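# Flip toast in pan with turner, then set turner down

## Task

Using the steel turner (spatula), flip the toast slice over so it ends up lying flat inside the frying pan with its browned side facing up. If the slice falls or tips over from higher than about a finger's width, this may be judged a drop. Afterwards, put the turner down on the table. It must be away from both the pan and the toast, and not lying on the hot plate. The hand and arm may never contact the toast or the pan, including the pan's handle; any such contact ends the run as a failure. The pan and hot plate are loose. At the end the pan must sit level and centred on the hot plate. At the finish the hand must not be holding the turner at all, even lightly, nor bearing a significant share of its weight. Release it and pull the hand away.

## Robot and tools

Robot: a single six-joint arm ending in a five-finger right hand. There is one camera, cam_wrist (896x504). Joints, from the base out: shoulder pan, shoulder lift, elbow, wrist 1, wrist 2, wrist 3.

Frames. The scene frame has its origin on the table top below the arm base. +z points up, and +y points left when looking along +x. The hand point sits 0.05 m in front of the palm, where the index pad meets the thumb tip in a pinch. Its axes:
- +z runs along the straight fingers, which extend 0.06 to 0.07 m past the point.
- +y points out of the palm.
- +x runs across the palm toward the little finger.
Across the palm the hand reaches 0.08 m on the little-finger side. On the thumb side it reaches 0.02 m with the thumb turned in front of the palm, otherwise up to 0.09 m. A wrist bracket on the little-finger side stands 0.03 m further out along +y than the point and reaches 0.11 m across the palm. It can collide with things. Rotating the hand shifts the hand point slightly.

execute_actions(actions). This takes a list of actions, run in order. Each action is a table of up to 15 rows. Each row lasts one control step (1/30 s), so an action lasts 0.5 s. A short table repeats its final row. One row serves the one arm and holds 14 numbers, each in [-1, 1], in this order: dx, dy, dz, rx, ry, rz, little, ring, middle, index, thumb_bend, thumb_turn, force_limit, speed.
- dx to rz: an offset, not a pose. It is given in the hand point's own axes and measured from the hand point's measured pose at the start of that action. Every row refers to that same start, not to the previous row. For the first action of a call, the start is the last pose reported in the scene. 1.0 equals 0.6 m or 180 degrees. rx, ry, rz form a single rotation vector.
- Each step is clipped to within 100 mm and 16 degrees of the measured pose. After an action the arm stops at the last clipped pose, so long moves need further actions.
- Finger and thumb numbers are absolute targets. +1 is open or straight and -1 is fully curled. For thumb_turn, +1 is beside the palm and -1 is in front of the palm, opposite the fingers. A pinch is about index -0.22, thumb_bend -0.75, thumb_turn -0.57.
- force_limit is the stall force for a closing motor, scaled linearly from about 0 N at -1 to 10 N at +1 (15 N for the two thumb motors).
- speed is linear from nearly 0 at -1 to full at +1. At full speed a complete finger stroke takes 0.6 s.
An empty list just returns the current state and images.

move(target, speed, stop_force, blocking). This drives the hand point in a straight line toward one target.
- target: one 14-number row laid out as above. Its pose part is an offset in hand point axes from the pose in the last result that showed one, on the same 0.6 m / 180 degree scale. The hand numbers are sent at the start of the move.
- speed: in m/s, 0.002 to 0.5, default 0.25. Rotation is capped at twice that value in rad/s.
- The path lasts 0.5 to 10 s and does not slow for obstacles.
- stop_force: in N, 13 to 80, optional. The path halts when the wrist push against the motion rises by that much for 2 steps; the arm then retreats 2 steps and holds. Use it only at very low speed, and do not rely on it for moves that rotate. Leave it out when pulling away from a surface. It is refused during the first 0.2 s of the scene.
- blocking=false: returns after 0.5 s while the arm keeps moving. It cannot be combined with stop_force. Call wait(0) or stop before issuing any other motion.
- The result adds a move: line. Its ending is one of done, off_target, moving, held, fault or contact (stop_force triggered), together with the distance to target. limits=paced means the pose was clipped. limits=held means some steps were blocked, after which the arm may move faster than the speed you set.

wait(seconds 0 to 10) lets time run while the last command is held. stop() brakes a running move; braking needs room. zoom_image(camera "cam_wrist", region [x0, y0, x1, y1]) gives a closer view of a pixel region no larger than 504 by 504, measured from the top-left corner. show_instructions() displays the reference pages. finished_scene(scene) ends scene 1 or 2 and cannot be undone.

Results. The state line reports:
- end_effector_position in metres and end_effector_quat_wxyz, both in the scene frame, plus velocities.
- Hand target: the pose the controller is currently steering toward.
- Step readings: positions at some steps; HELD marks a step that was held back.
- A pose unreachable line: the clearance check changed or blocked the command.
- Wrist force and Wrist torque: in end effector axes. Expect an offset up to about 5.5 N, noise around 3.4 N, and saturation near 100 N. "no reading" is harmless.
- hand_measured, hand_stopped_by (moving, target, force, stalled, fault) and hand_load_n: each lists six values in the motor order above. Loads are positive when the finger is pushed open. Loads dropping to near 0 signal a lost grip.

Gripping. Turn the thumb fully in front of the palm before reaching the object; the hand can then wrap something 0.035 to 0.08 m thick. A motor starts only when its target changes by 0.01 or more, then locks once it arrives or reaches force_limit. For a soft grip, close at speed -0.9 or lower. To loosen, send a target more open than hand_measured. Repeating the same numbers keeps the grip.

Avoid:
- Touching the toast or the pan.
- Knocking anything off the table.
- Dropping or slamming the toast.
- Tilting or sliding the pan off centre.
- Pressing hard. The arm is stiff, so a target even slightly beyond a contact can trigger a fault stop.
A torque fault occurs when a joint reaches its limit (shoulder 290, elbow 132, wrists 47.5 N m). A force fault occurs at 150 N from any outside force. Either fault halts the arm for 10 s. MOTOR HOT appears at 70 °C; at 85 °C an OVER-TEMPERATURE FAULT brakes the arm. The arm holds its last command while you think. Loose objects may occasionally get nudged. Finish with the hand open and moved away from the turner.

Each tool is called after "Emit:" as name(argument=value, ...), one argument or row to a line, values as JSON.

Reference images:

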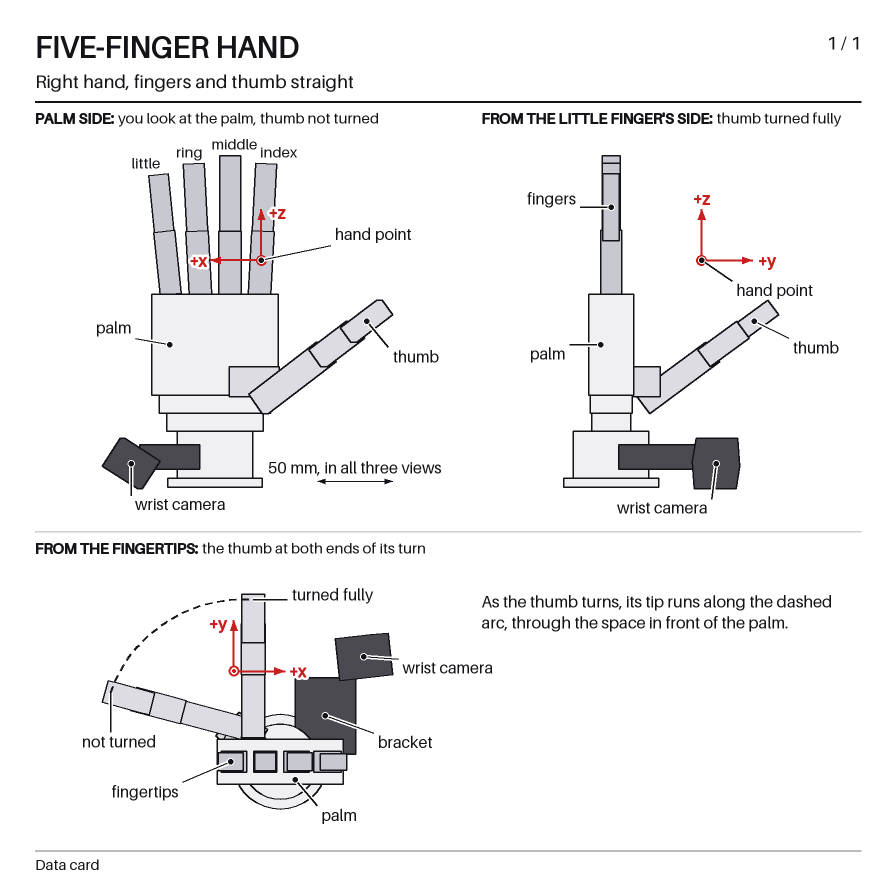

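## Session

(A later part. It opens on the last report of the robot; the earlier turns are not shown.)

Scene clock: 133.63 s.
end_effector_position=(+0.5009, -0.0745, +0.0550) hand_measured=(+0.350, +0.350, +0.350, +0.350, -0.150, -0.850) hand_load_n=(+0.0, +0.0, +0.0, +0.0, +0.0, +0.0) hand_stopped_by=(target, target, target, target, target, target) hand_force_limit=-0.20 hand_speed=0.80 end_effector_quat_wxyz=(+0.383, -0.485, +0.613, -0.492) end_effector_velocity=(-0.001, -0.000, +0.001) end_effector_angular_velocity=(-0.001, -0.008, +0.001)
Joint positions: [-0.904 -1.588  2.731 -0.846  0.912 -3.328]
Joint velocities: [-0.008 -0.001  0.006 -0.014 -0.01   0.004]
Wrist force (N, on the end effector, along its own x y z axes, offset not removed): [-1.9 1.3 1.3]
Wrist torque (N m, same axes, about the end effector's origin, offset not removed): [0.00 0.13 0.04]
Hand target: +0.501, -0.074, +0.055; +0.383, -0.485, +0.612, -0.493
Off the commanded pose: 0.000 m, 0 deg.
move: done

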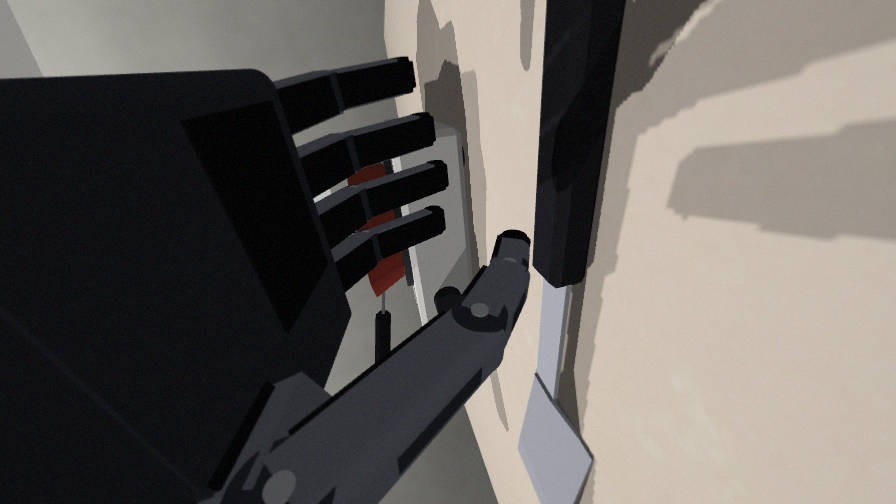

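Emit:
move(
  target=[0,0.0536,0.0124,0,0,0,0.35,0.35,0.35,0.35,-0.25,-0.85,-0.2,0.8],
  speed=0.05,
)

Emit:
execute_actions(
  actions=[
    [[0,0,0,0,0,0,0.2,0.2,0.2,0.2,-0.25,-0.85,0,0]],
    [[0,0,0,0,0,0,0.2,-0.5,-0.5,-0.5,-0.25,-0.85,0,-0.8]],
    [[0,0,0,0,0,0,0.2,-0.5,-0.5,-0.5,-0.25,-0.85,0,-0.8]],
    [[0,0,0,0,0,0,0.2,-0.5,-0.5,-0.5,-0.25,-0.85,0,-0.8]],
  ],
)

Scene clock: 138.70 s.
end_effector_position=(+0.5009, -0.0748, +0.0220) hand_measured=(+0.350, +0.350, +0.350, +0.350, -0.250, -0.850) hand_load_n=(+0.0, +0.0, +0.0, +0.0, +0.0, +0.0) hand_stopped_by=(target, target, target, target, target, target) hand_force_limit=-0.20 hand_speed=0.80 end_effector_quat_wxyz=(+0.383, -0.485, +0.613, -0.492) end_effector_velocity=(+0.000, -0.000, -0.001) end_effector_angular_velocity=(+0.000, -0.002, -0.001)
Joint positions: [-0.905 -1.46   2.749 -0.994  0.912 -3.328]
Joint velocities: [ 0.     0.006  0.001 -0.009  0.001  0.002]
Wrist force (N, on the end effector, along its own x y z axes, offset not removed): [-1.6 0.5 0.4]
Wrist torque (N m, same axes, about the end effector's origin, offset not removed): [-0.11 0.15 -0.03]
Hand target: +0.501, -0.075, +0.022; +0.383, -0.485, +0.613, -0.492
Off the commanded pose: 0.000 m, 0 deg.
move: done

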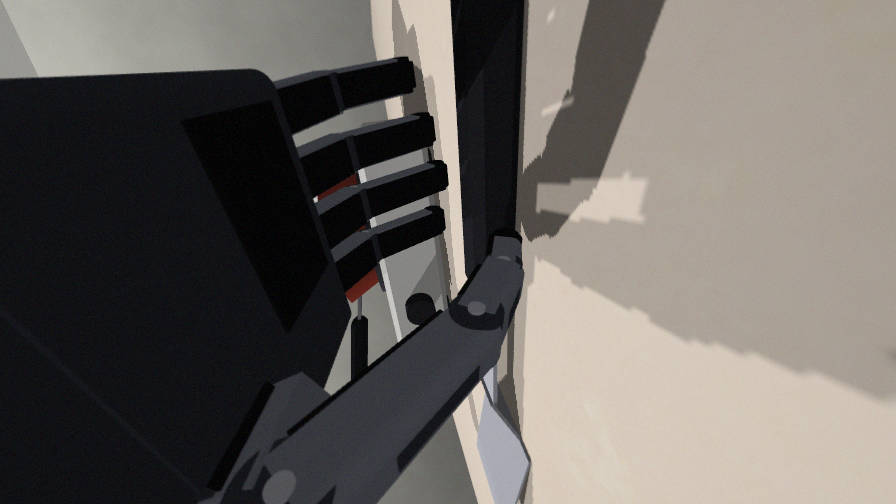

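Scene clock: 140.70 s.
end_effector_position=(+0.5009, -0.0747, +0.0219) hand_measured=(+0.200, -0.008, +0.014, +0.002, -0.248, -0.850) hand_load_n=(+0.0, +5.0, +3.5, +4.5, +2.0, +0.0) hand_stopped_by=(target, force, force, force, target, target) hand_force_limit=0.00 hand_speed=-0.80 end_effector_quat_wxyz=(+0.383, -0.485, +0.613, -0.492) end_effector_velocity=(+0.000, -0.000, -0.000) end_effector_angular_velocity=(-0.001, -0.000, +0.000)
Joint positions: [-0.905 -1.459  2.749 -0.994  0.912 -3.328]
Joint velocities: [-0.     0.001  0.    -0.002 -0.    -0.001]
Wrist force (N, on the end effector, along its own x y z axes, offset not removed): [-1.7 -4.6 4.5]
Wrist torque (N m, same axes, about the end effector's origin, offset not removed): [0.31 -0.14 -0.02]
Hand target: +0.501, -0.075, +0.022; +0.383, -0.485, +0.613, -0.492
Off the commanded pose: 0.000 m, 0 deg.
Step readings (end_effector_position; steps 1 to 15: 1st action; 16 to 30: 2nd action; 31 to 45: 3rd action; 46 to 60: 4th action):
0: (+0.5009, -0.0748, +0.0220)
1: (+0.5009, -0.0748, +0.0220)
2: (+0.5009, -0.0748, +0.0220)
4: (+0.5009, -0.0748, +0.0220)
8: (+0.5009, -0.0748, +0.0219)
15: (+0.5009, -0.0747, +0.0219)
16: (+0.5009, -0.0747, +0.0219)
17: (+0.5009, -0.0747, +0.0219)
19: (+0.5009, -0.0747, +0.0219)
23: (+0.5009, -0.0747, +0.0219)
30: (+0.5009, -0.0747, +0.0219)
31: (+0.5009, -0.0747, +0.0219)
32: (+0.5009, -0.0747, +0.0219)
34: (+0.5009, -0.0747, +0.0219)
38: (+0.5009, -0.0747, +0.0219)
45: (+0.5009, -0.0747, +0.0219)
46: (+0.5009, -0.0747, +0.0219)
47: (+0.5009, -0.0747, +0.0219)
49: (+0.5009, -0.0747, +0.0219)
53: (+0.5009, -0.0747, +0.0219)
60: end_effector_position above

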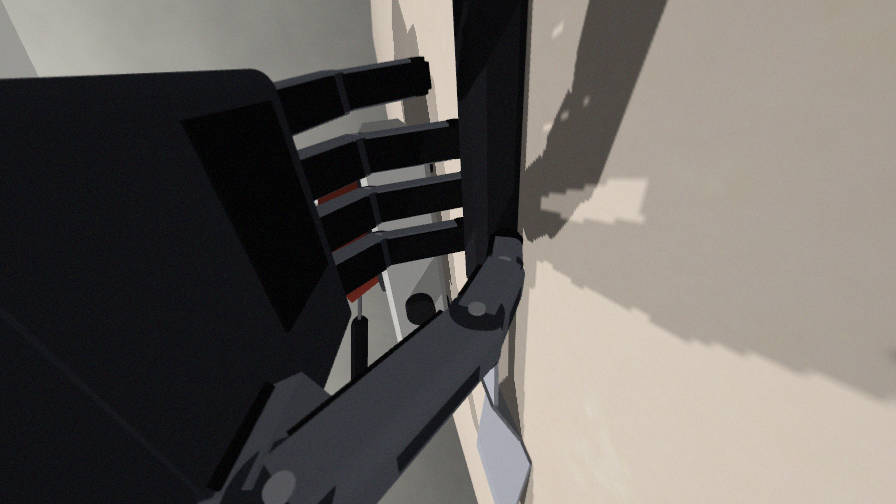

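Emit:
execute_actions(
  actions=[
    [[0,0,0,0,0,0,0.2,-0.55,-0.55,-0.55,-0.25,-0.85,0.6,-0.9]],
    [[0,-0.001,0,0,0,0,0.2,-0.55,-0.55,-0.55,-0.25,-0.85,0.6,-0.9],[0,-0.002,-0.0005,0,0,0,0.2,-0.55,-0.55,-0.55,-0.25,-0.85,0.6,-0.9],[0,-0.003,-0.0007,0,0,0,0.2,-0.55,-0.55,-0.55,-0.25,-0.85,0.6,-0.9],[0,-0.004,-0.001,0,0,0,0.2,-0.55,-0.55,-0.55,-0.25,-0.85,0.6,-0.9]],
    [[0,0,0,0,0,0,0.2,-0.55,-0.55,-0.55,-0.25,-0.85,0.6,-0.9]],
  ],
)

Scene clock: 144.53 s.
end_effector_position=(+0.5008, -0.0747, +0.0243) hand_measured=(+0.200, -0.022, +0.000, -0.012, -0.246, -0.850) hand_load_n=(+0.0, +2.0, +3.5, +6.0, +9.0, +1.5) hand_stopped_by=(target, force, force, force, target, target) hand_force_limit=0.60 hand_speed=-0.90 end_effector_quat_wxyz=(+0.383, -0.485, +0.613, -0.492) end_effector_velocity=(-0.000, +0.000, -0.000) end_effector_angular_velocity=(+0.002, +0.000, -0.000)
Joint positions: [-0.905 -1.469  2.748 -0.982  0.912 -3.328]
Joint velocities: [ 0.    -0.001  0.     0.001  0.     0.001]
Wrist force (N, on the end effector, along its own x y z axes, offset not removed): [0.2 3.1 -0.3]
Wrist torque (N m, same axes, about the end effector's origin, offset not removed): [0.16 0.01 0.07]
Hand target: +0.501, -0.075, +0.024; +0.383, -0.485, +0.613, -0.492
Off the commanded pose: 0.000 m, 0 deg.
Step readings (end_effector_position; steps 1 to 15: 1st action; 16 to 30: 2nd action; 31 to 45: 3rd action):
0: (+0.5009, -0.0747, +0.0219)
1: (+0.5009, -0.0747, +0.0219)
2: (+0.5009, -0.0747, +0.0219)
4: (+0.5009, -0.0747, +0.0219)
8: (+0.5009, -0.0747, +0.0219)
15: (+0.5009, -0.0747, +0.0219)
16: (+0.5009, -0.0747, +0.0219)
17: (+0.5009, -0.0747, +0.0221)
19: (+0.5008, -0.0746, +0.0227)
23: (+0.5008, -0.0745, +0.0239)
30: (+0.5008, -0.0747, +0.0243)
31: (+0.5008, -0.0747, +0.0243)
32: (+0.5008, -0.0747, +0.0243)
34: (+0.5008, -0.0747, +0.0243)
38: (+0.5008, -0.0747, +0.0243)
45: end_effector_position above

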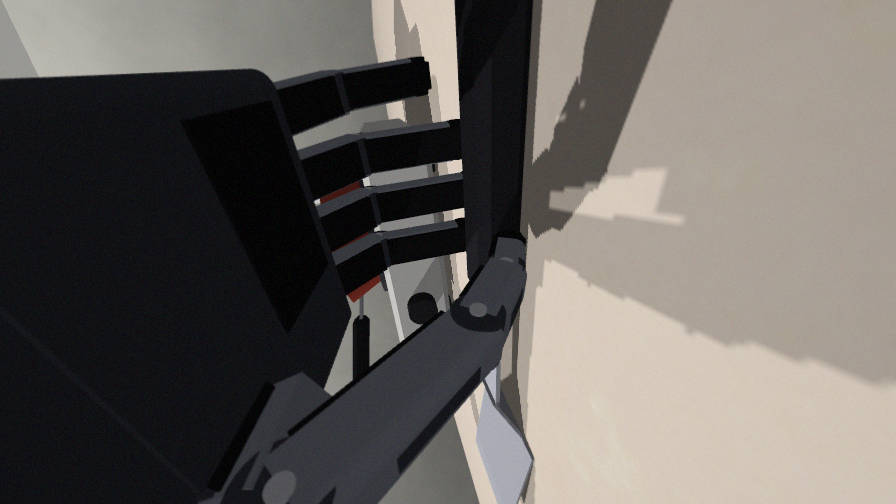

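Emit:
move(
  target=[0,-0.04,-0.009,0,0,0,0.2,-0.55,-0.55,-0.55,-0.25,-0.85,0.6,-0.9],
  speed=0.03,
)

Scene clock: 147.57 s.
end_effector_position=(+0.5010, -0.0745, +0.0489) hand_measured=(+0.200, -0.022, +0.000, -0.012, -0.246, -0.850) hand_load_n=(+0.0, +2.0, +3.5, +5.5, +9.0, +1.5) hand_stopped_by=(target, force, force, force, target, target) hand_force_limit=0.60 hand_speed=-0.90 end_effector_quat_wxyz=(+0.383, -0.485, +0.613, -0.492) end_effector_velocity=(-0.000, +0.000, +0.001) end_effector_angular_velocity=(+0.001, +0.002, +0.000)
Joint positions: [-0.904 -1.566  2.734 -0.872  0.913 -3.327]
Joint velocities: [ 0.    -0.005 -0.001  0.008  0.    -0.001]
Wrist force (N, on the end effector, along its own x y z axes, offset not removed): [-1.2 4.0 -1.3]
Wrist torque (N m, same axes, about the end effector's origin, offset not removed): [0.37 0.25 -0.07]
Hand target: +0.501, -0.075, +0.049; +0.383, -0.485, +0.613, -0.492
Off the commanded pose: 0.000 m, 0 deg.
move: done

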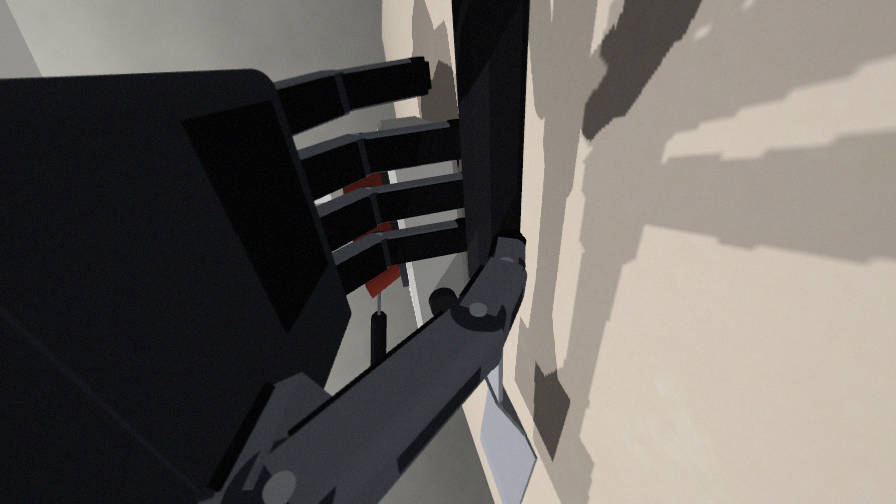

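Emit:
execute_actions(
  actions=[
    [[0,0,0,0,0,0,0.2,-0.55,-0.6,-0.6,-0.25,-0.85,0.4,-0.95]],
    [[0,0,0,0,0,0,-0.3,-0.6,-0.6,-0.6,-0.25,-0.85,-0.3,-0.85]],
    [[0,0,0,0,0,0,-0.3,-0.6,-0.6,-0.6,-0.25,-0.85,-0.3,-0.85]],
    [[0,0,0,0,0,0,-0.3,-0.6,-0.6,-0.6,-0.25,-0.85,-0.3,-0.85]],
  ],
)

Scene clock: 151.70 s.
end_effector_position=(+0.5010, -0.0746, +0.0490) hand_measured=(-0.114, -0.038, -0.010, -0.022, -0.244, -0.850) hand_load_n=(+3.0, +0.0, +5.0, +2.5, +9.5, +6.5) hand_stopped_by=(force, force, force, force, target, target) hand_force_limit=-0.30 hand_speed=-0.85 end_effector_quat_wxyz=(+0.383, -0.485, +0.613, -0.492) end_effector_velocity=(-0.000, -0.000, -0.000) end_effector_angular_velocity=(+0.000, +0.000, -0.002)
Joint positions: [-0.904 -1.566  2.734 -0.872  0.913 -3.327]
Joint velocities: [-0.     0.     0.    -0.     0.002  0.   ]
Wrist force (N, on the end effector, along its own x y z axes, offset not removed): [-0.1 3.5 0.6]
Wrist torque (N m, same axes, about the end effector's origin, offset not removed): [0.23 -0.03 0.19]
Hand target: +0.501, -0.075, +0.049; +0.383, -0.485, +0.613, -0.492
Off the commanded pose: 0.000 m, 0 deg.
Step readings (end_effector_position; steps 1 to 15: 1st action; 16 to 30: 2nd action; 31 to 45: 3rd action; 46 to 60: 4th action):
0: (+0.5010, -0.0745, +0.0490)
1: (+0.5010, -0.0745, +0.0490)
2: (+0.5010, -0.0745, +0.0490)
4: (+0.5010, -0.0746, +0.0491)
8: (+0.5010, -0.0746, +0.0491)
15: (+0.5010, -0.0746, +0.0490)
16: (+0.5010, -0.0746, +0.0490)
17: (+0.5010, -0.0746, +0.0490)
19: (+0.5010, -0.0746, +0.0490)
23: (+0.5010, -0.0746, +0.0490)
30: (+0.5010, -0.0746, +0.0490)
31: (+0.5010, -0.0746, +0.0490)
32: (+0.5010, -0.0746, +0.0490)
34: (+0.5010, -0.0746, +0.0490)
38: (+0.5010, -0.0746, +0.0490)
45: (+0.5010, -0.0746, +0.0490)
46: (+0.5010, -0.0746, +0.0490)
47: (+0.5010, -0.0746, +0.0490)
49: (+0.5010, -0.0746, +0.0490)
53: (+0.5010, -0.0746, +0.0490)
60: end_effector_position above

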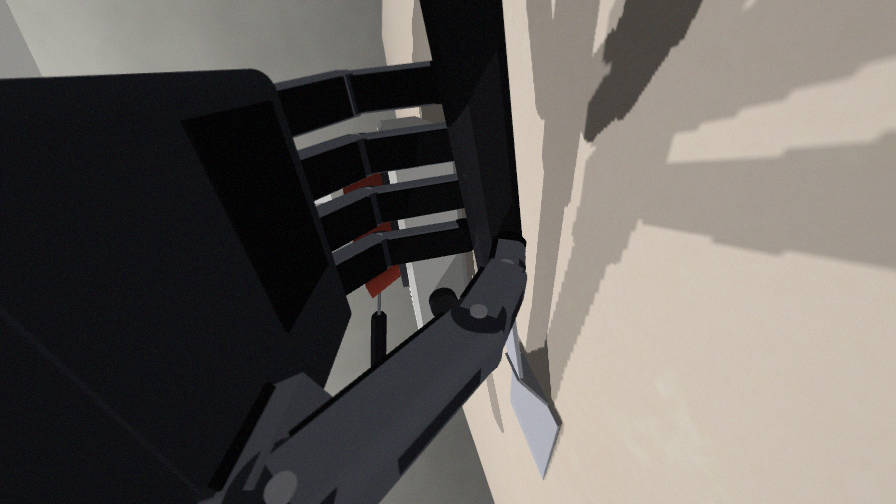

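Emit:
move(
  target=[0,-0.057,-0.013,0,0,0,0.1,0.1,-0.6,-0.6,-0.25,-0.85,0.2,-0.5],
  speed=0.02,
)

Scene clock: 163.57 s.
end_effector_position=(+0.5011, -0.0743, +0.0840) hand_measured=(+0.100, +0.100, -0.010, -0.022, -0.244, -0.850) hand_load_n=(+0.0, +0.0, +8.5, +0.0, +8.0, +1.5) hand_stopped_by=(target, target, force, force, target, target) hand_force_limit=0.20 hand_speed=-0.50 end_effector_quat_wxyz=(+0.383, -0.485, +0.613, -0.492) end_effector_velocity=(+0.000, -0.000, +0.003) end_effector_angular_velocity=(-0.001, -0.001, +0.000)
Joint positions: [-0.902 -1.689  2.708 -0.723  0.914 -3.327]
Joint velocities: [ 0.    -0.008 -0.002  0.008 -0.    -0.   ]
Wrist force (N, on the end effector, along its own x y z axes, offset not removed): [0.5 4.2 2.1]
Wrist torque (N m, same axes, about the end effector's origin, offset not removed): [0.26 -0.24 0.22]
Hand target: +0.501, -0.074, +0.084; +0.383, -0.485, +0.613, -0.492
Off the commanded pose: 0.000 m, 0 deg.
move: done

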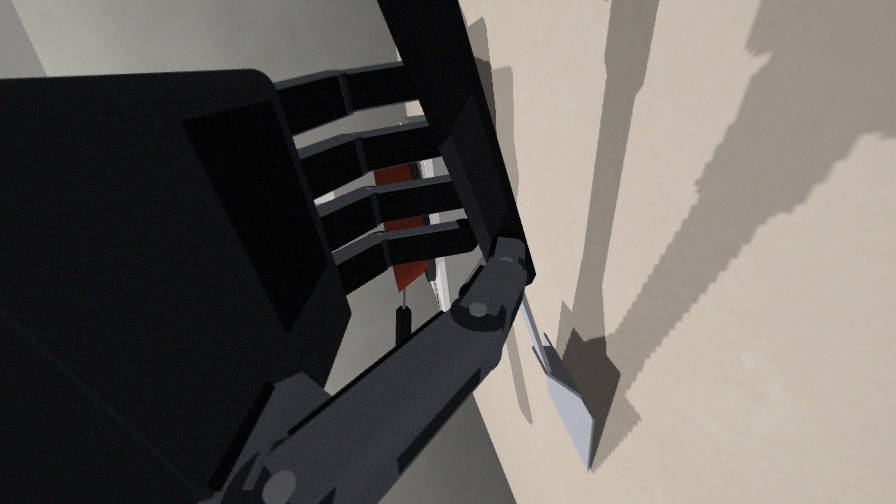

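Emit:
execute_actions(
  actions=[
    [[0,0,0,0,0,0,-0.6,-0.6,-0.6,-0.6,-0.25,-0.85,-0.5,-0.8]],
    [[0,0,0,0,0,0,-0.6,-0.6,-0.6,-0.6,-0.25,-0.85,-0.5,-0.8]],
    [[0,0,0,0,0,0,-0.6,-0.6,-0.6,-0.6,-0.25,-0.85,-0.5,-0.8]],
  ],
)

Scene clock: 168.40 s.
end_effector_position=(+0.5012, -0.0744, +0.0841) hand_measured=(-0.120, -0.042, -0.010, -0.022, -0.244, -0.850) hand_load_n=(+2.0, +0.0, +6.0, +0.0, +9.0, +5.0) hand_stopped_by=(force, force, force, force, target, target) hand_force_limit=-0.50 hand_speed=-0.80 end_effector_quat_wxyz=(+0.383, -0.485, +0.613, -0.492) end_effector_velocity=(+0.000, -0.000, +0.000) end_effector_angular_velocity=(-0.001, -0.001, +0.000)
Joint positions: [-0.902 -1.69   2.708 -0.723  0.914 -3.327]
Joint velocities: [ 0.     0.001 -0.    -0.002 -0.    -0.   ]
Wrist force (N, on the end effector, along its own x y z axes, offset not removed): [3.0 3.5 1.0]
Wrist torque (N m, same axes, about the end effector's origin, offset not removed): [0.21 -0.55 0.31]
Hand target: +0.501, -0.074, +0.084; +0.383, -0.485, +0.613, -0.492
Off the commanded pose: 0.000 m, 0 deg.
Step readings (end_effector_position; steps 1 to 15: 1st action; 16 to 30: 2nd action; 31 to 45: 3rd action):
0: (+0.5011, -0.0743, +0.0842)
1: (+0.5011, -0.0743, +0.0842)
2: (+0.5011, -0.0743, +0.0842)
4: (+0.5011, -0.0743, +0.0842)
8: (+0.5012, -0.0744, +0.0842)
15: (+0.5012, -0.0744, +0.0841)
16: (+0.5012, -0.0744, +0.0841)
17: (+0.5012, -0.0744, +0.0841)
19: (+0.5012, -0.0744, +0.0841)
23: (+0.5012, -0.0744, +0.0841)
30: (+0.5012, -0.0744, +0.0841)
31: (+0.5012, -0.0744, +0.0841)
32: (+0.5012, -0.0744, +0.0841)
34: (+0.5012, -0.0744, +0.0841)
38: (+0.5012, -0.0744, +0.0841)
45: end_effector_position above

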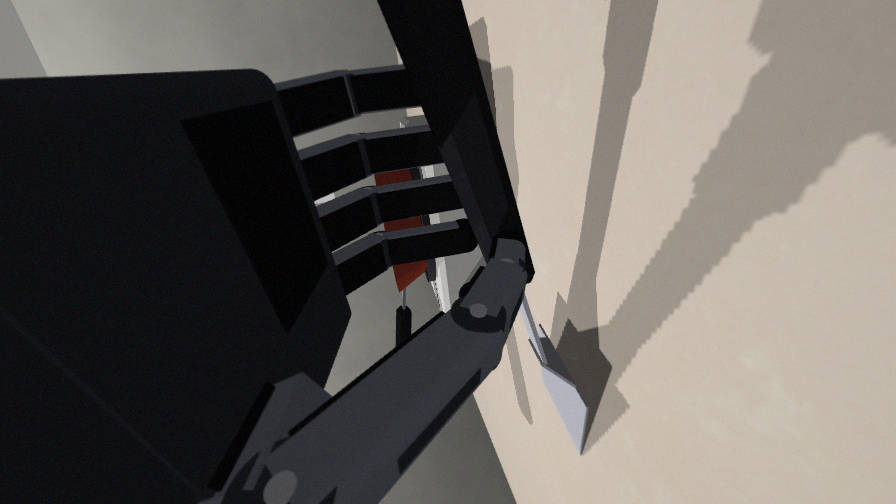

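Emit:
execute_actions(
  actions=[
    [[0,0,0,0,0,0,-0.4,-0.25,-0.65,-0.6,-0.25,-0.85,0.1,-0.85]],
    [[0,0,0,0,0,0,-0.4,-0.25,-0.65,-0.6,-0.25,-0.85,0.1,-0.85]],
    [[0,0,0,0,0,0,-0.4,-0.25,-0.62,-0.6,-0.25,-0.85,0.1,-0.85]],
  ],
)

Scene clock: 172.03 s.
end_effector_position=(+0.5012, -0.0744, +0.0841) hand_measured=(-0.210, -0.082, -0.018, -0.022, -0.244, -0.850) hand_load_n=(+3.5, +0.0, +5.5, +0.0, +9.5, +10.0) hand_stopped_by=(force, force, force, force, target, target) hand_force_limit=0.10 hand_speed=-0.85 end_effector_quat_wxyz=(+0.383, -0.485, +0.613, -0.492) end_effector_velocity=(-0.000, -0.000, -0.000) end_effector_angular_velocity=(+0.001, +0.001, -0.002)
Joint positions: [-0.902 -1.69   2.708 -0.723  0.914 -3.327]
Joint velocities: [-0.001  0.    -0.     0.002  0.001 -0.001]
Wrist force (N, on the end effector, along its own x y z axes, offset not removed): [0.2 1.7 2.3]
Wrist torque (N m, same axes, about the end effector's origin, offset not removed): [-0.02 -0.05 0.22]
Hand target: +0.501, -0.074, +0.084; +0.383, -0.485, +0.613, -0.492
Off the commanded pose: 0.000 m, 0 deg.
Step readings (end_effector_position; steps 1 to 15: 1st action; 16 to 30: 2nd action; 31 to 45: 3rd action):
0: (+0.5012, -0.0744, +0.0841)
1: (+0.5012, -0.0744, +0.0841)
2: (+0.5012, -0.0744, +0.0841)
4: (+0.5012, -0.0744, +0.0841)
8: (+0.5012, -0.0744, +0.0841)
15: (+0.5012, -0.0744, +0.0841)
16: (+0.5012, -0.0744, +0.0841)
17: (+0.5012, -0.0744, +0.0841)
19: (+0.5012, -0.0744, +0.0841)
23: (+0.5012, -0.0744, +0.0841)
30: (+0.5012, -0.0744, +0.0841)
31: (+0.5012, -0.0744, +0.0841)
32: (+0.5012, -0.0744, +0.0841)
34: (+0.5012, -0.0744, +0.0841)
38: (+0.5012, -0.0744, +0.0841)
45: end_effector_position above

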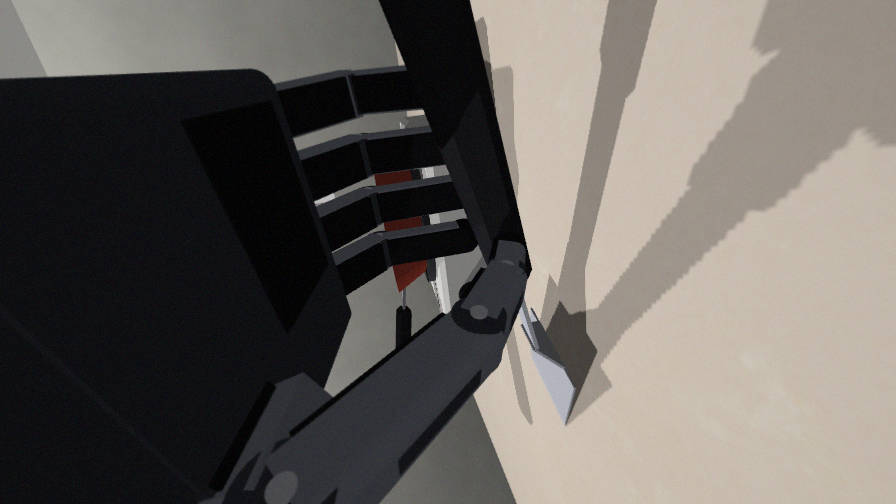

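Emit:
move(
  target=[0,0.098,0.0226,0,0,0,0.3,0.3,-0.62,-0.6,-0.25,-0.85,0.1,-0.3],
  speed=0.04,
)

Scene clock: 185.60 s.
end_effector_position=(+0.5012, -0.0749, +0.0238) hand_measured=(+0.300, +0.300, -0.016, -0.022, -0.244, -0.850) hand_load_n=(+0.0, +0.0, +4.5, +6.0, +11.0, +4.5) hand_stopped_by=(target, target, force, force, target, target) hand_force_limit=0.10 hand_speed=-0.30 end_effector_quat_wxyz=(+0.383, -0.485, +0.613, -0.492) end_effector_velocity=(+0.000, +0.000, -0.002) end_effector_angular_velocity=(+0.001, -0.001, +0.001)
Joint positions: [-0.904 -1.466  2.748 -0.986  0.912 -3.328]
Joint velocities: [ 0.001  0.008  0.001 -0.01   0.     0.002]
Wrist force (N, on the end effector, along its own x y z axes, offset not removed): [-2.1 -22.8 -14.4]
Wrist torque (N m, same axes, about the end effector's origin, offset not removed): [0.18 0.21 0.16]
Hand target: +0.501, -0.075, +0.024; +0.383, -0.485, +0.613, -0.492
Off the commanded pose: 0.000 m, 0 deg.
move: done

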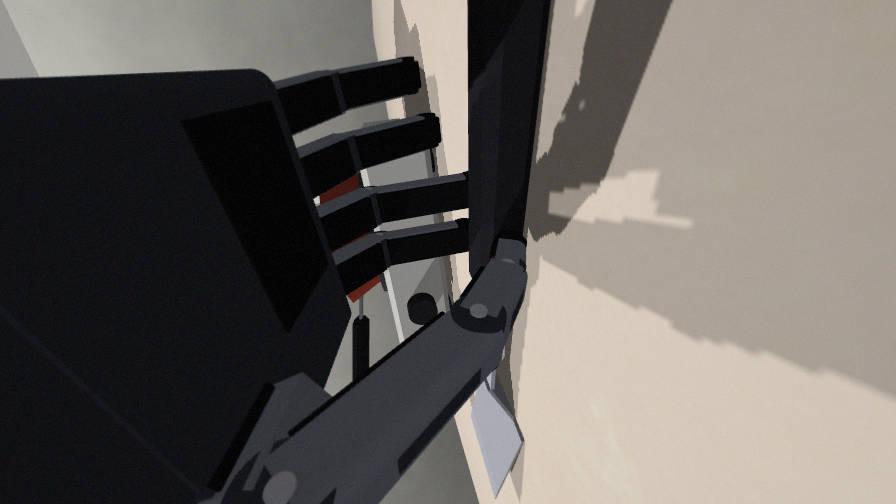

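Pressing; open and lift.

Emit:
move(
  target=[0,-0.051,-0.012,0,0,0,0.35,0.35,0.35,0.35,-0.15,-0.85,0.1,1],
  speed=0.04,
)

Emit:
execute_actions(
  actions=[
    [[0,0,0,0,0,0,-0.55,-0.55,0.35,0.35,-0.25,-0.85,0.1,0.5]],
    [[0,0,0,0,0,0,-0.55,-0.55,0.35,0.35,-0.25,-0.85,0.1,0.5]],
  ],
)

Scene clock: 187.63 s.
end_effector_position=(+0.5011, -0.0746, +0.0552) hand_measured=(+0.350, +0.350, +0.350, +0.350, -0.150, -0.850) hand_load_n=(+0.0, +0.0, +0.0, +0.0, +0.0, +0.0) hand_stopped_by=(target, target, target, target, target, target) hand_force_limit=0.10 hand_speed=1.00 end_effector_quat_wxyz=(+0.383, -0.485, +0.613, -0.492) end_effector_velocity=(-0.000, +0.000, +0.002) end_effector_angular_velocity=(-0.001, -0.000, +0.001)
Joint positions: [-0.904 -1.589  2.73  -0.846  0.913 -3.327]
Joint velocities: [-0.001 -0.009 -0.001  0.01  -0.002 -0.002]
Wrist force (N, on the end effector, along its own x y z axes, offset not removed): [-3.2 2.9 0.3]
Wrist torque (N m, same axes, about the end effector's origin, offset not removed): [0.37 0.48 -0.09]
Hand target: +0.501, -0.075, +0.055; +0.383, -0.485, +0.613, -0.492
Off the commanded pose: 0.000 m, 0 deg.
move: done

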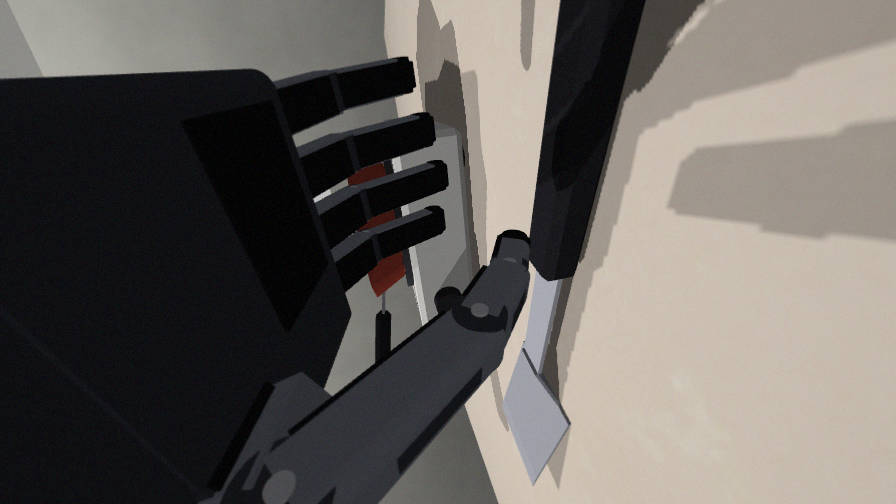

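Scene clock: 188.63 s.
end_effector_position=(+0.5011, -0.0746, +0.0553) hand_measured=(-0.550, -0.550, +0.350, +0.350, -0.250, -0.850) hand_load_n=(+0.0, +0.0, +0.0, +0.0, +0.0, +0.0) hand_stopped_by=(target, target, target, target, target, target) hand_force_limit=0.10 hand_speed=0.50 end_effector_quat_wxyz=(+0.383, -0.485, +0.613, -0.493) end_effector_velocity=(+0.000, -0.000, -0.000) end_effector_angular_velocity=(-0.002, +0.001, -0.000)
Joint positions: [-0.904 -1.589  2.73  -0.846  0.913 -3.327]
Joint velocities: [ 0.     0.    -0.    -0.     0.001 -0.002]
Wrist force (N, on the end effector, along its own x y z axes, offset not removed): [-1.9 3.8 3.9]
Wrist torque (N m, same axes, about the end effector's origin, offset not removed): [0.28 0.17 -0.01]
Hand target: +0.501, -0.075, +0.055; +0.383, -0.485, +0.613, -0.493
Off the commanded pose: 0.000 m, 0 deg.
Step readings (end_effector_position; steps 1 to 15: 1st action; 16 to 30: 2nd action):
0: (+0.5011, -0.0746, +0.0552)
1: (+0.5011, -0.0746, +0.0552)
2: (+0.5011, -0.0746, +0.0552)
4: (+0.5011, -0.0746, +0.0552)
8: (+0.5011, -0.0746, +0.0552)
15: (+0.5011, -0.0746, +0.0553)
16: (+0.5011, -0.0746, +0.0553)
17: (+0.5011, -0.0746, +0.0553)
19: (+0.5011, -0.0746, +0.0553)
23: (+0.5011, -0.0746, +0.0553)
30: end_effector_position above

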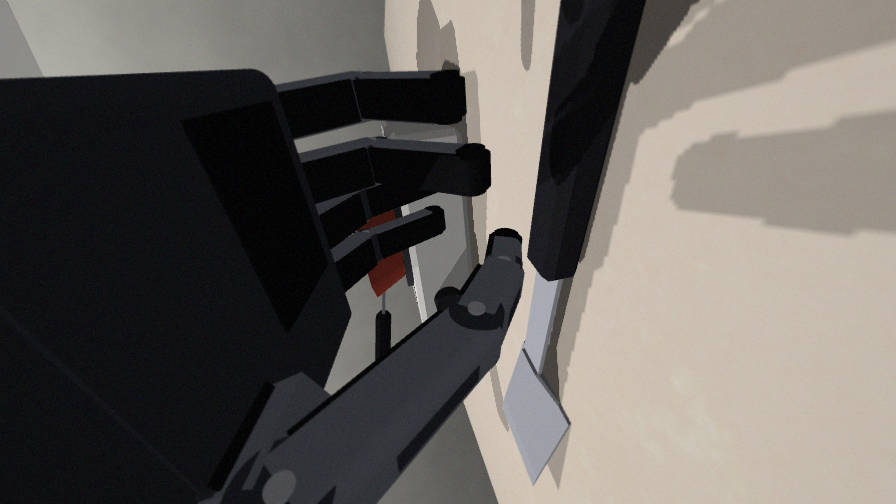

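Emit:
move(
  target=[0.017,0,0,0,0.0325,0.0075,-0.8,-0.9,0.35,0.35,-0.25,-0.85,0.1,0.5],
  speed=0.08,
)

Scene clock: 193.60 s.
end_effector_position=(+0.4987, -0.0844, +0.0553) hand_measured=(-0.800, -0.900, +0.350, +0.350, -0.250, -0.850) hand_load_n=(+0.0, +0.0, +0.0, +0.0, +0.0, +0.0) hand_stopped_by=(target, target, target, target, target, target) hand_force_limit=0.10 hand_speed=0.50 end_effector_quat_wxyz=(+0.357, -0.453, +0.637, -0.512) end_effector_velocity=(-0.000, +0.000, -0.000) end_effector_angular_velocity=(+0.000, +0.001, -0.007)
Joint positions: [-0.844 -1.6    2.736 -0.871  1.069 -3.274]
Joint velocities: [ 0.009  0.    -0.    -0.001  0.016  0.004]
Wrist force (N, on the end effector, along its own x y z axes, offset not removed): [-0.7 3.1 2.0]
Wrist torque (N m, same axes, about the end effector's origin, offset not removed): [0.25 0.07 0.16]
Hand target: +0.499, -0.084, +0.055; +0.357, -0.452, +0.637, -0.512
Off the commanded pose: 0.000 m, 0 deg.
move: done

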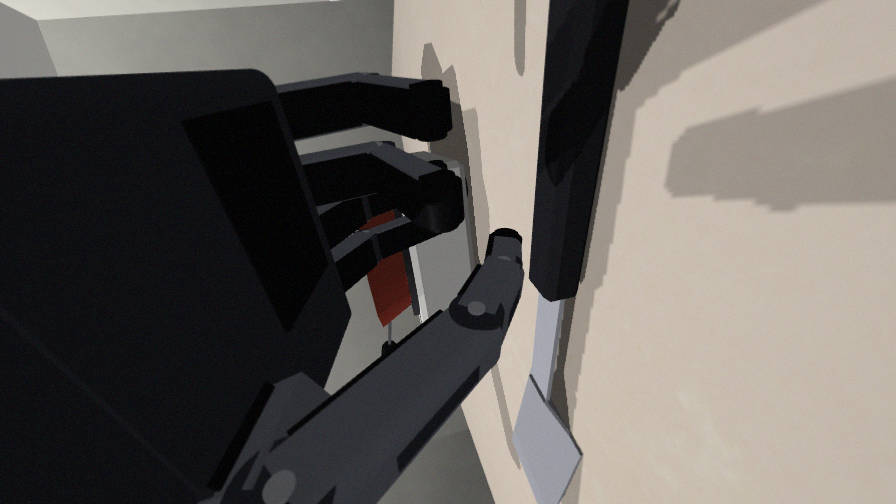

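Emit:
move(
  target=[0,0.0544,0.0115,0,0.011,0.0025,-0.8,-0.9,0.35,0.35,-0.25,-0.85,0.1,0.5],
  speed=0.05,
)

Emit:
execute_actions(
  actions=[
    [[0,0,0,0,0,0,-0.8,-0.9,0.2,0.2,-0.25,-0.85,0,0]],
    [[0,0,0,0,0,0,-0.8,-0.9,-0.5,-0.5,-0.25,-0.85,0.2,-0.8]],
    [[0,0,0,0,0,0,-0.8,-0.9,-0.5,-0.5,-0.25,-0.85,0.2,-0.8]],
    [[0,-0.001,0,0,0,0,-0.8,-0.9,-0.55,-0.55,-0.25,-0.85,0.6,-0.92],[0,-0.002,-0.0005,0,0,0,-0.8,-0.9,-0.55,-0.55,-0.25,-0.85,0.6,-0.92]],
    [[0,0,0,0,0,0,-0.8,-0.9,-0.55,-0.55,-0.25,-0.85,0.6,-0.92]],
  ],
)

Scene clock: 197.10 s.
end_effector_position=(+0.4982, -0.0844, +0.0220) hand_measured=(-0.800, -0.900, +0.350, +0.350, -0.250, -0.850) hand_load_n=(+0.0, +0.0, +0.0, +0.0, +0.0, +0.0) hand_stopped_by=(target, target, target, target, target, target) hand_force_limit=0.10 hand_speed=0.50 end_effector_quat_wxyz=(+0.348, -0.441, +0.645, -0.518) end_effector_velocity=(+0.001, +0.001, -0.002) end_effector_angular_velocity=(+0.000, -0.001, +0.001)
Joint positions: [-0.809 -1.469  2.756 -1.03   1.138 -3.254]
Joint velocities: [ 0.003  0.008  0.    -0.01   0.002  0.002]
Wrist force (N, on the end effector, along its own x y z axes, offset not removed): [-2.0 3.2 1.7]
Wrist torque (N m, same axes, about the end effector's origin, offset not removed): [0.31 0.22 0.04]
Hand target: +0.498, -0.084, +0.022; +0.348, -0.441, +0.645, -0.518
Off the commanded pose: 0.000 m, 0 deg.
move: done

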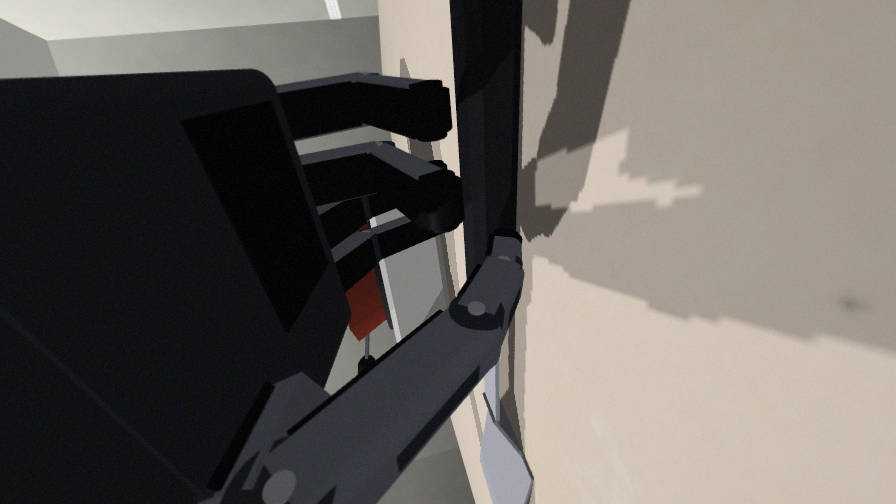

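Scene clock: 199.60 s.
end_effector_position=(+0.4981, -0.0843, +0.0231) hand_measured=(-0.800, -0.900, +0.004, -0.018, -0.246, -0.850) hand_load_n=(+0.0, +0.0, +6.0, +7.0, +8.0, +0.0) hand_stopped_by=(target, target, force, force, target, target) hand_force_limit=0.60 hand_speed=-0.92 end_effector_quat_wxyz=(+0.348, -0.441, +0.645, -0.518) end_effector_velocity=(+0.000, -0.000, -0.000) end_effector_angular_velocity=(-0.000, -0.000, -0.000)
Joint positions: [-0.809 -1.474  2.756 -1.025  1.138 -3.253]
Joint velocities: [-0.     0.001 -0.    -0.001 -0.     0.   ]
Wrist force (N, on the end effector, along its own x y z axes, offset not removed): [-1.6 2.9 2.5]
Wrist torque (N m, same axes, about the end effector's origin, offset not removed): [0.20 0.03 -0.02]
Hand target: +0.498, -0.084, +0.023; +0.348, -0.441, +0.645, -0.518
Off the commanded pose: 0.000 m, 0 deg.
Step readings (end_effector_position; steps 1 to 15: 1st action; 16 to 30: 2nd action; 31 to 45: 3rd action; 46 to 60: 4th action; 61 to 75: 5th action):
0: (+0.4982, -0.0844, +0.0220)
1: (+0.4982, -0.0844, +0.0220)
2: (+0.4982, -0.0844, +0.0220)
4: (+0.4982, -0.0844, +0.0220)
8: (+0.4982, -0.0844, +0.0220)
15: (+0.4981, -0.0844, +0.0219)
16: (+0.4981, -0.0844, +0.0219)
17: (+0.4981, -0.0844, +0.0219)
19: (+0.4981, -0.0844, +0.0219)
23: (+0.4981, -0.0844, +0.0219)
30: (+0.4981, -0.0844, +0.0219)
31: (+0.4981, -0.0844, +0.0219)
32: (+0.4981, -0.0844, +0.0219)
34: (+0.4981, -0.0844, +0.0219)
38: (+0.4981, -0.0844, +0.0219)
45: (+0.4981, -0.0844, +0.0219)
46: (+0.4981, -0.0844, +0.0220)
47: (+0.4981, -0.0843, +0.0221)
49: (+0.4980, -0.0842, +0.0225)
53: (+0.4980, -0.0842, +0.0229)
60: (+0.4981, -0.0843, +0.0231)
61: (+0.4981, -0.0843, +0.0231)
62: (+0.4981, -0.0843, +0.0231)
64: (+0.4981, -0.0843, +0.0231)
68: (+0.4981, -0.0843, +0.0231)
75: end_effector_position above

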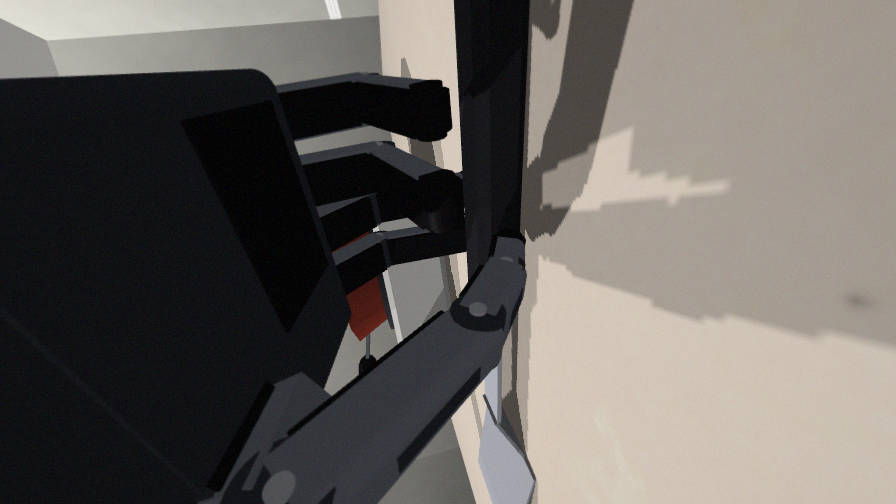

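Good balanced pinch. Now open little/ring toward the handle top.

Emit:
execute_actions(
  actions=[
    [[0,0,0,0,0,0,-0.55,-0.72,-0.55,-0.55,-0.25,-0.85,0.6,-0.6]],
    [[0,0,0,0,0,0,-0.55,-0.72,-0.55,-0.55,-0.25,-0.85,0.6,-0.6]],
  ],
)

Scene clock: 201.97 s.
end_effector_position=(+0.4981, -0.0843, +0.0231) hand_measured=(-0.550, -0.720, +0.004, -0.018, -0.246, -0.850) hand_load_n=(+0.0, +0.0, +6.0, +7.0, +8.0, +0.0) hand_stopped_by=(target, target, force, force, target, target) hand_force_limit=0.60 hand_speed=-0.60 end_effector_quat_wxyz=(+0.348, -0.441, +0.645, -0.518) end_effector_velocity=(-0.000, -0.000, +0.000) end_effector_angular_velocity=(-0.001, -0.000, -0.000)
Joint positions: [-0.809 -1.474  2.756 -1.025  1.138 -3.253]
Joint velocities: [-0.    -0.001  0.     0.001  0.    -0.   ]
Wrist force (N, on the end effector, along its own x y z axes, offset not removed): [-1.4 3.1 1.4]
Wrist torque (N m, same axes, about the end effector's origin, offset not removed): [0.18 0.14 0.02]
Hand target: +0.498, -0.084, +0.023; +0.348, -0.441, +0.645, -0.518
Off the commanded pose: 0.000 m, 0 deg.
Step readings (end_effector_position; steps 1 to 15: 1st action; 16 to 30: 2nd action):
0: (+0.4981, -0.0843, +0.0231)
1: (+0.4981, -0.0843, +0.0231)
2: (+0.4981, -0.0843, +0.0231)
4: (+0.4981, -0.0843, +0.0231)
8: (+0.4981, -0.0843, +0.0231)
15: (+0.4981, -0.0843, +0.0231)
16: (+0.4981, -0.0843, +0.0231)
17: (+0.4981, -0.0843, +0.0231)
19: (+0.4981, -0.0843, +0.0231)
23: (+0.4981, -0.0843, +0.0231)
30: end_effector_position above

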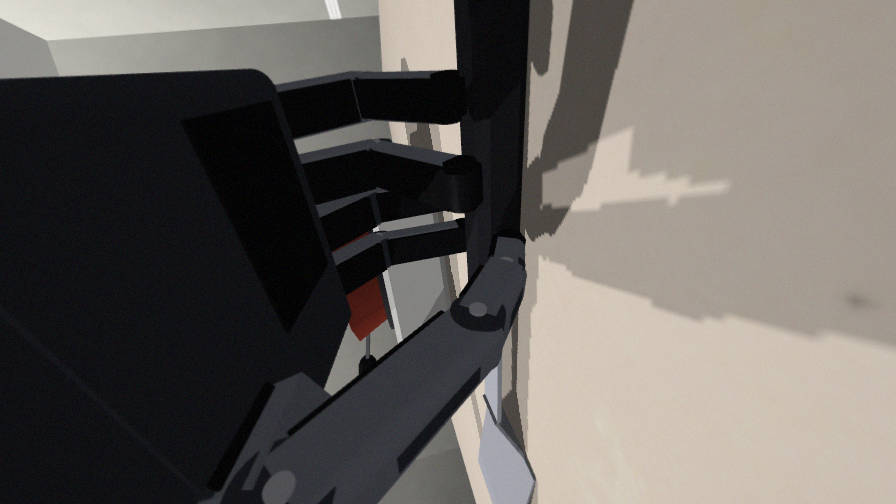

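Emit:
execute_actions(
  actions=[
    [[0,0,0,0,0,0,-0.42,-0.6,-0.55,-0.55,-0.25,-0.85,0.6,-0.7]],
    [[0,0,0,0,0,0,-0.42,-0.6,-0.55,-0.55,-0.25,-0.85,0.6,-0.7]],
  ],
)

Scene clock: 204.27 s.
end_effector_position=(+0.4981, -0.0843, +0.0231) hand_measured=(-0.420, -0.600, +0.004, -0.018, -0.246, -0.850) hand_load_n=(+0.0, +0.0, +6.0, +7.0, +8.0, +0.0) hand_stopped_by=(target, target, force, force, target, target) hand_force_limit=0.60 hand_speed=-0.70 end_effector_quat_wxyz=(+0.348, -0.441, +0.645, -0.518) end_effector_velocity=(+0.000, -0.000, +0.001) end_effector_angular_velocity=(-0.001, -0.001, -0.001)
Joint positions: [-0.809 -1.474  2.756 -1.025  1.138 -3.253]
Joint velocities: [-0.    -0.002  0.    -0.     0.001  0.001]
Wrist force (N, on the end effector, along its own x y z axes, offset not removed): [-1.8 1.8 1.9]
Wrist torque (N m, same axes, about the end effector's origin, offset not removed): [0.04 0.19 -0.06]
Hand target: +0.498, -0.084, +0.023; +0.348, -0.441, +0.645, -0.518
Off the commanded pose: 0.000 m, 0 deg.
Step readings (end_effector_position; steps 1 to 15: 1st action; 16 to 30: 2nd action):
0: (+0.4981, -0.0843, +0.0231)
1: (+0.4981, -0.0843, +0.0231)
2: (+0.4981, -0.0843, +0.0231)
4: (+0.4981, -0.0843, +0.0231)
8: (+0.4981, -0.0843, +0.0231)
15: (+0.4981, -0.0843, +0.0231)
16: (+0.4981, -0.0843, +0.0231)
17: (+0.4981, -0.0843, +0.0231)
19: (+0.4981, -0.0843, +0.0231)
23: (+0.4981, -0.0843, +0.0231)
30: end_effector_position above

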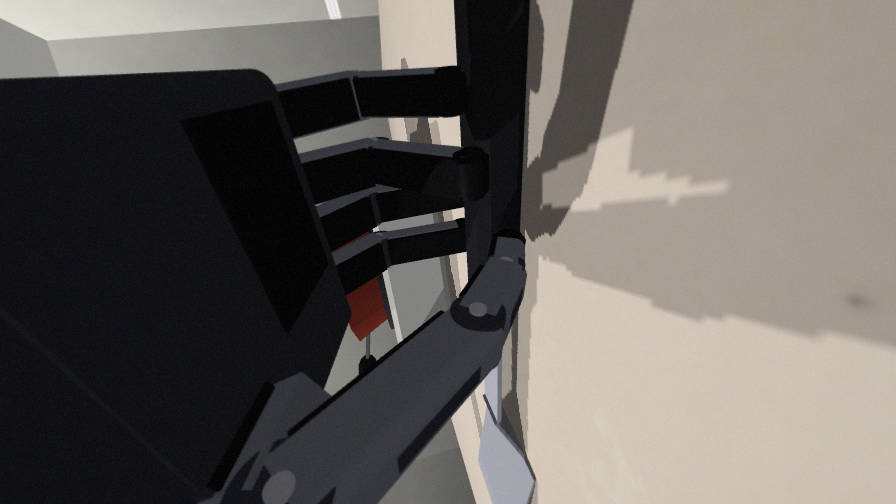

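Emit:
execute_actions(
  actions=[
    [[0,0,0,0,0,0,-0.32,-0.52,-0.55,-0.55,-0.25,-0.85,0.6,-0.75]],
    [[0,0,0,0,0,0,-0.32,-0.52,-0.55,-0.55,-0.25,-0.85,0.6,-0.75]],
  ],
)

Scene clock: 206.30 s.
end_effector_position=(+0.4981, -0.0843, +0.0231) hand_measured=(-0.320, -0.520, +0.004, -0.018, -0.246, -0.850) hand_load_n=(+0.0, +0.0, +6.0, +7.0, +8.0, +0.0) hand_stopped_by=(target, target, force, force, target, target) hand_force_limit=0.60 hand_speed=-0.75 end_effector_quat_wxyz=(+0.348, -0.441, +0.645, -0.518) end_effector_velocity=(+0.000, -0.000, +0.000) end_effector_angular_velocity=(+0.001, -0.000, -0.001)
Joint positions: [-0.809 -1.474  2.756 -1.025  1.138 -3.253]
Joint velocities: [-0.    -0.    -0.     0.001  0.001  0.001]
Wrist force (N, on the end effector, along its own x y z axes, offset not removed): [-1.6 2.3 1.4]
Wrist torque (N m, same axes, about the end effector's origin, offset not removed): [0.11 0.10 -0.05]
Hand target: +0.498, -0.084, +0.023; +0.348, -0.441, +0.645, -0.518
Off the commanded pose: 0.000 m, 0 deg.
Step readings (end_effector_position; steps 1 to 15: 1st action; 16 to 30: 2nd action):
0: (+0.4981, -0.0843, +0.0231)
1: (+0.4981, -0.0843, +0.0231)
2: (+0.4981, -0.0843, +0.0231)
4: (+0.4981, -0.0843, +0.0231)
8: (+0.4981, -0.0843, +0.0231)
15: (+0.4981, -0.0843, +0.0231)
16: (+0.4981, -0.0843, +0.0231)
17: (+0.4981, -0.0843, +0.0231)
19: (+0.4981, -0.0843, +0.0231)
23: (+0.4981, -0.0843, +0.0231)
30: end_effector_position above

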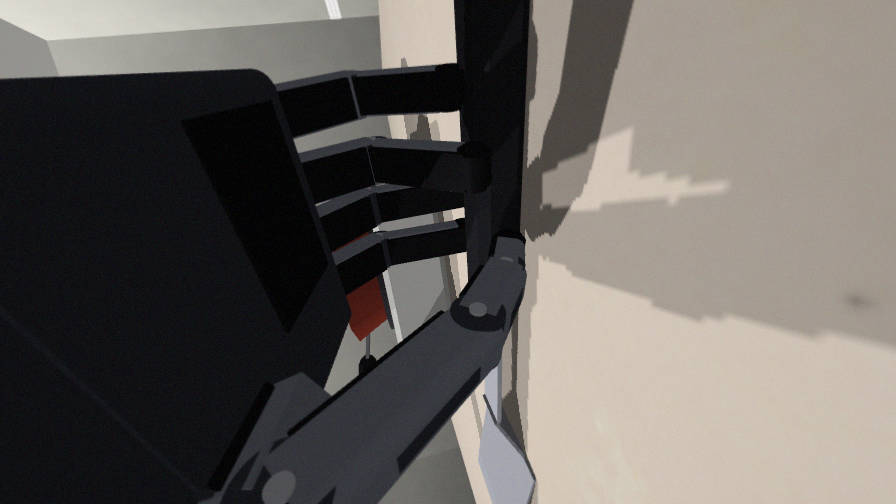

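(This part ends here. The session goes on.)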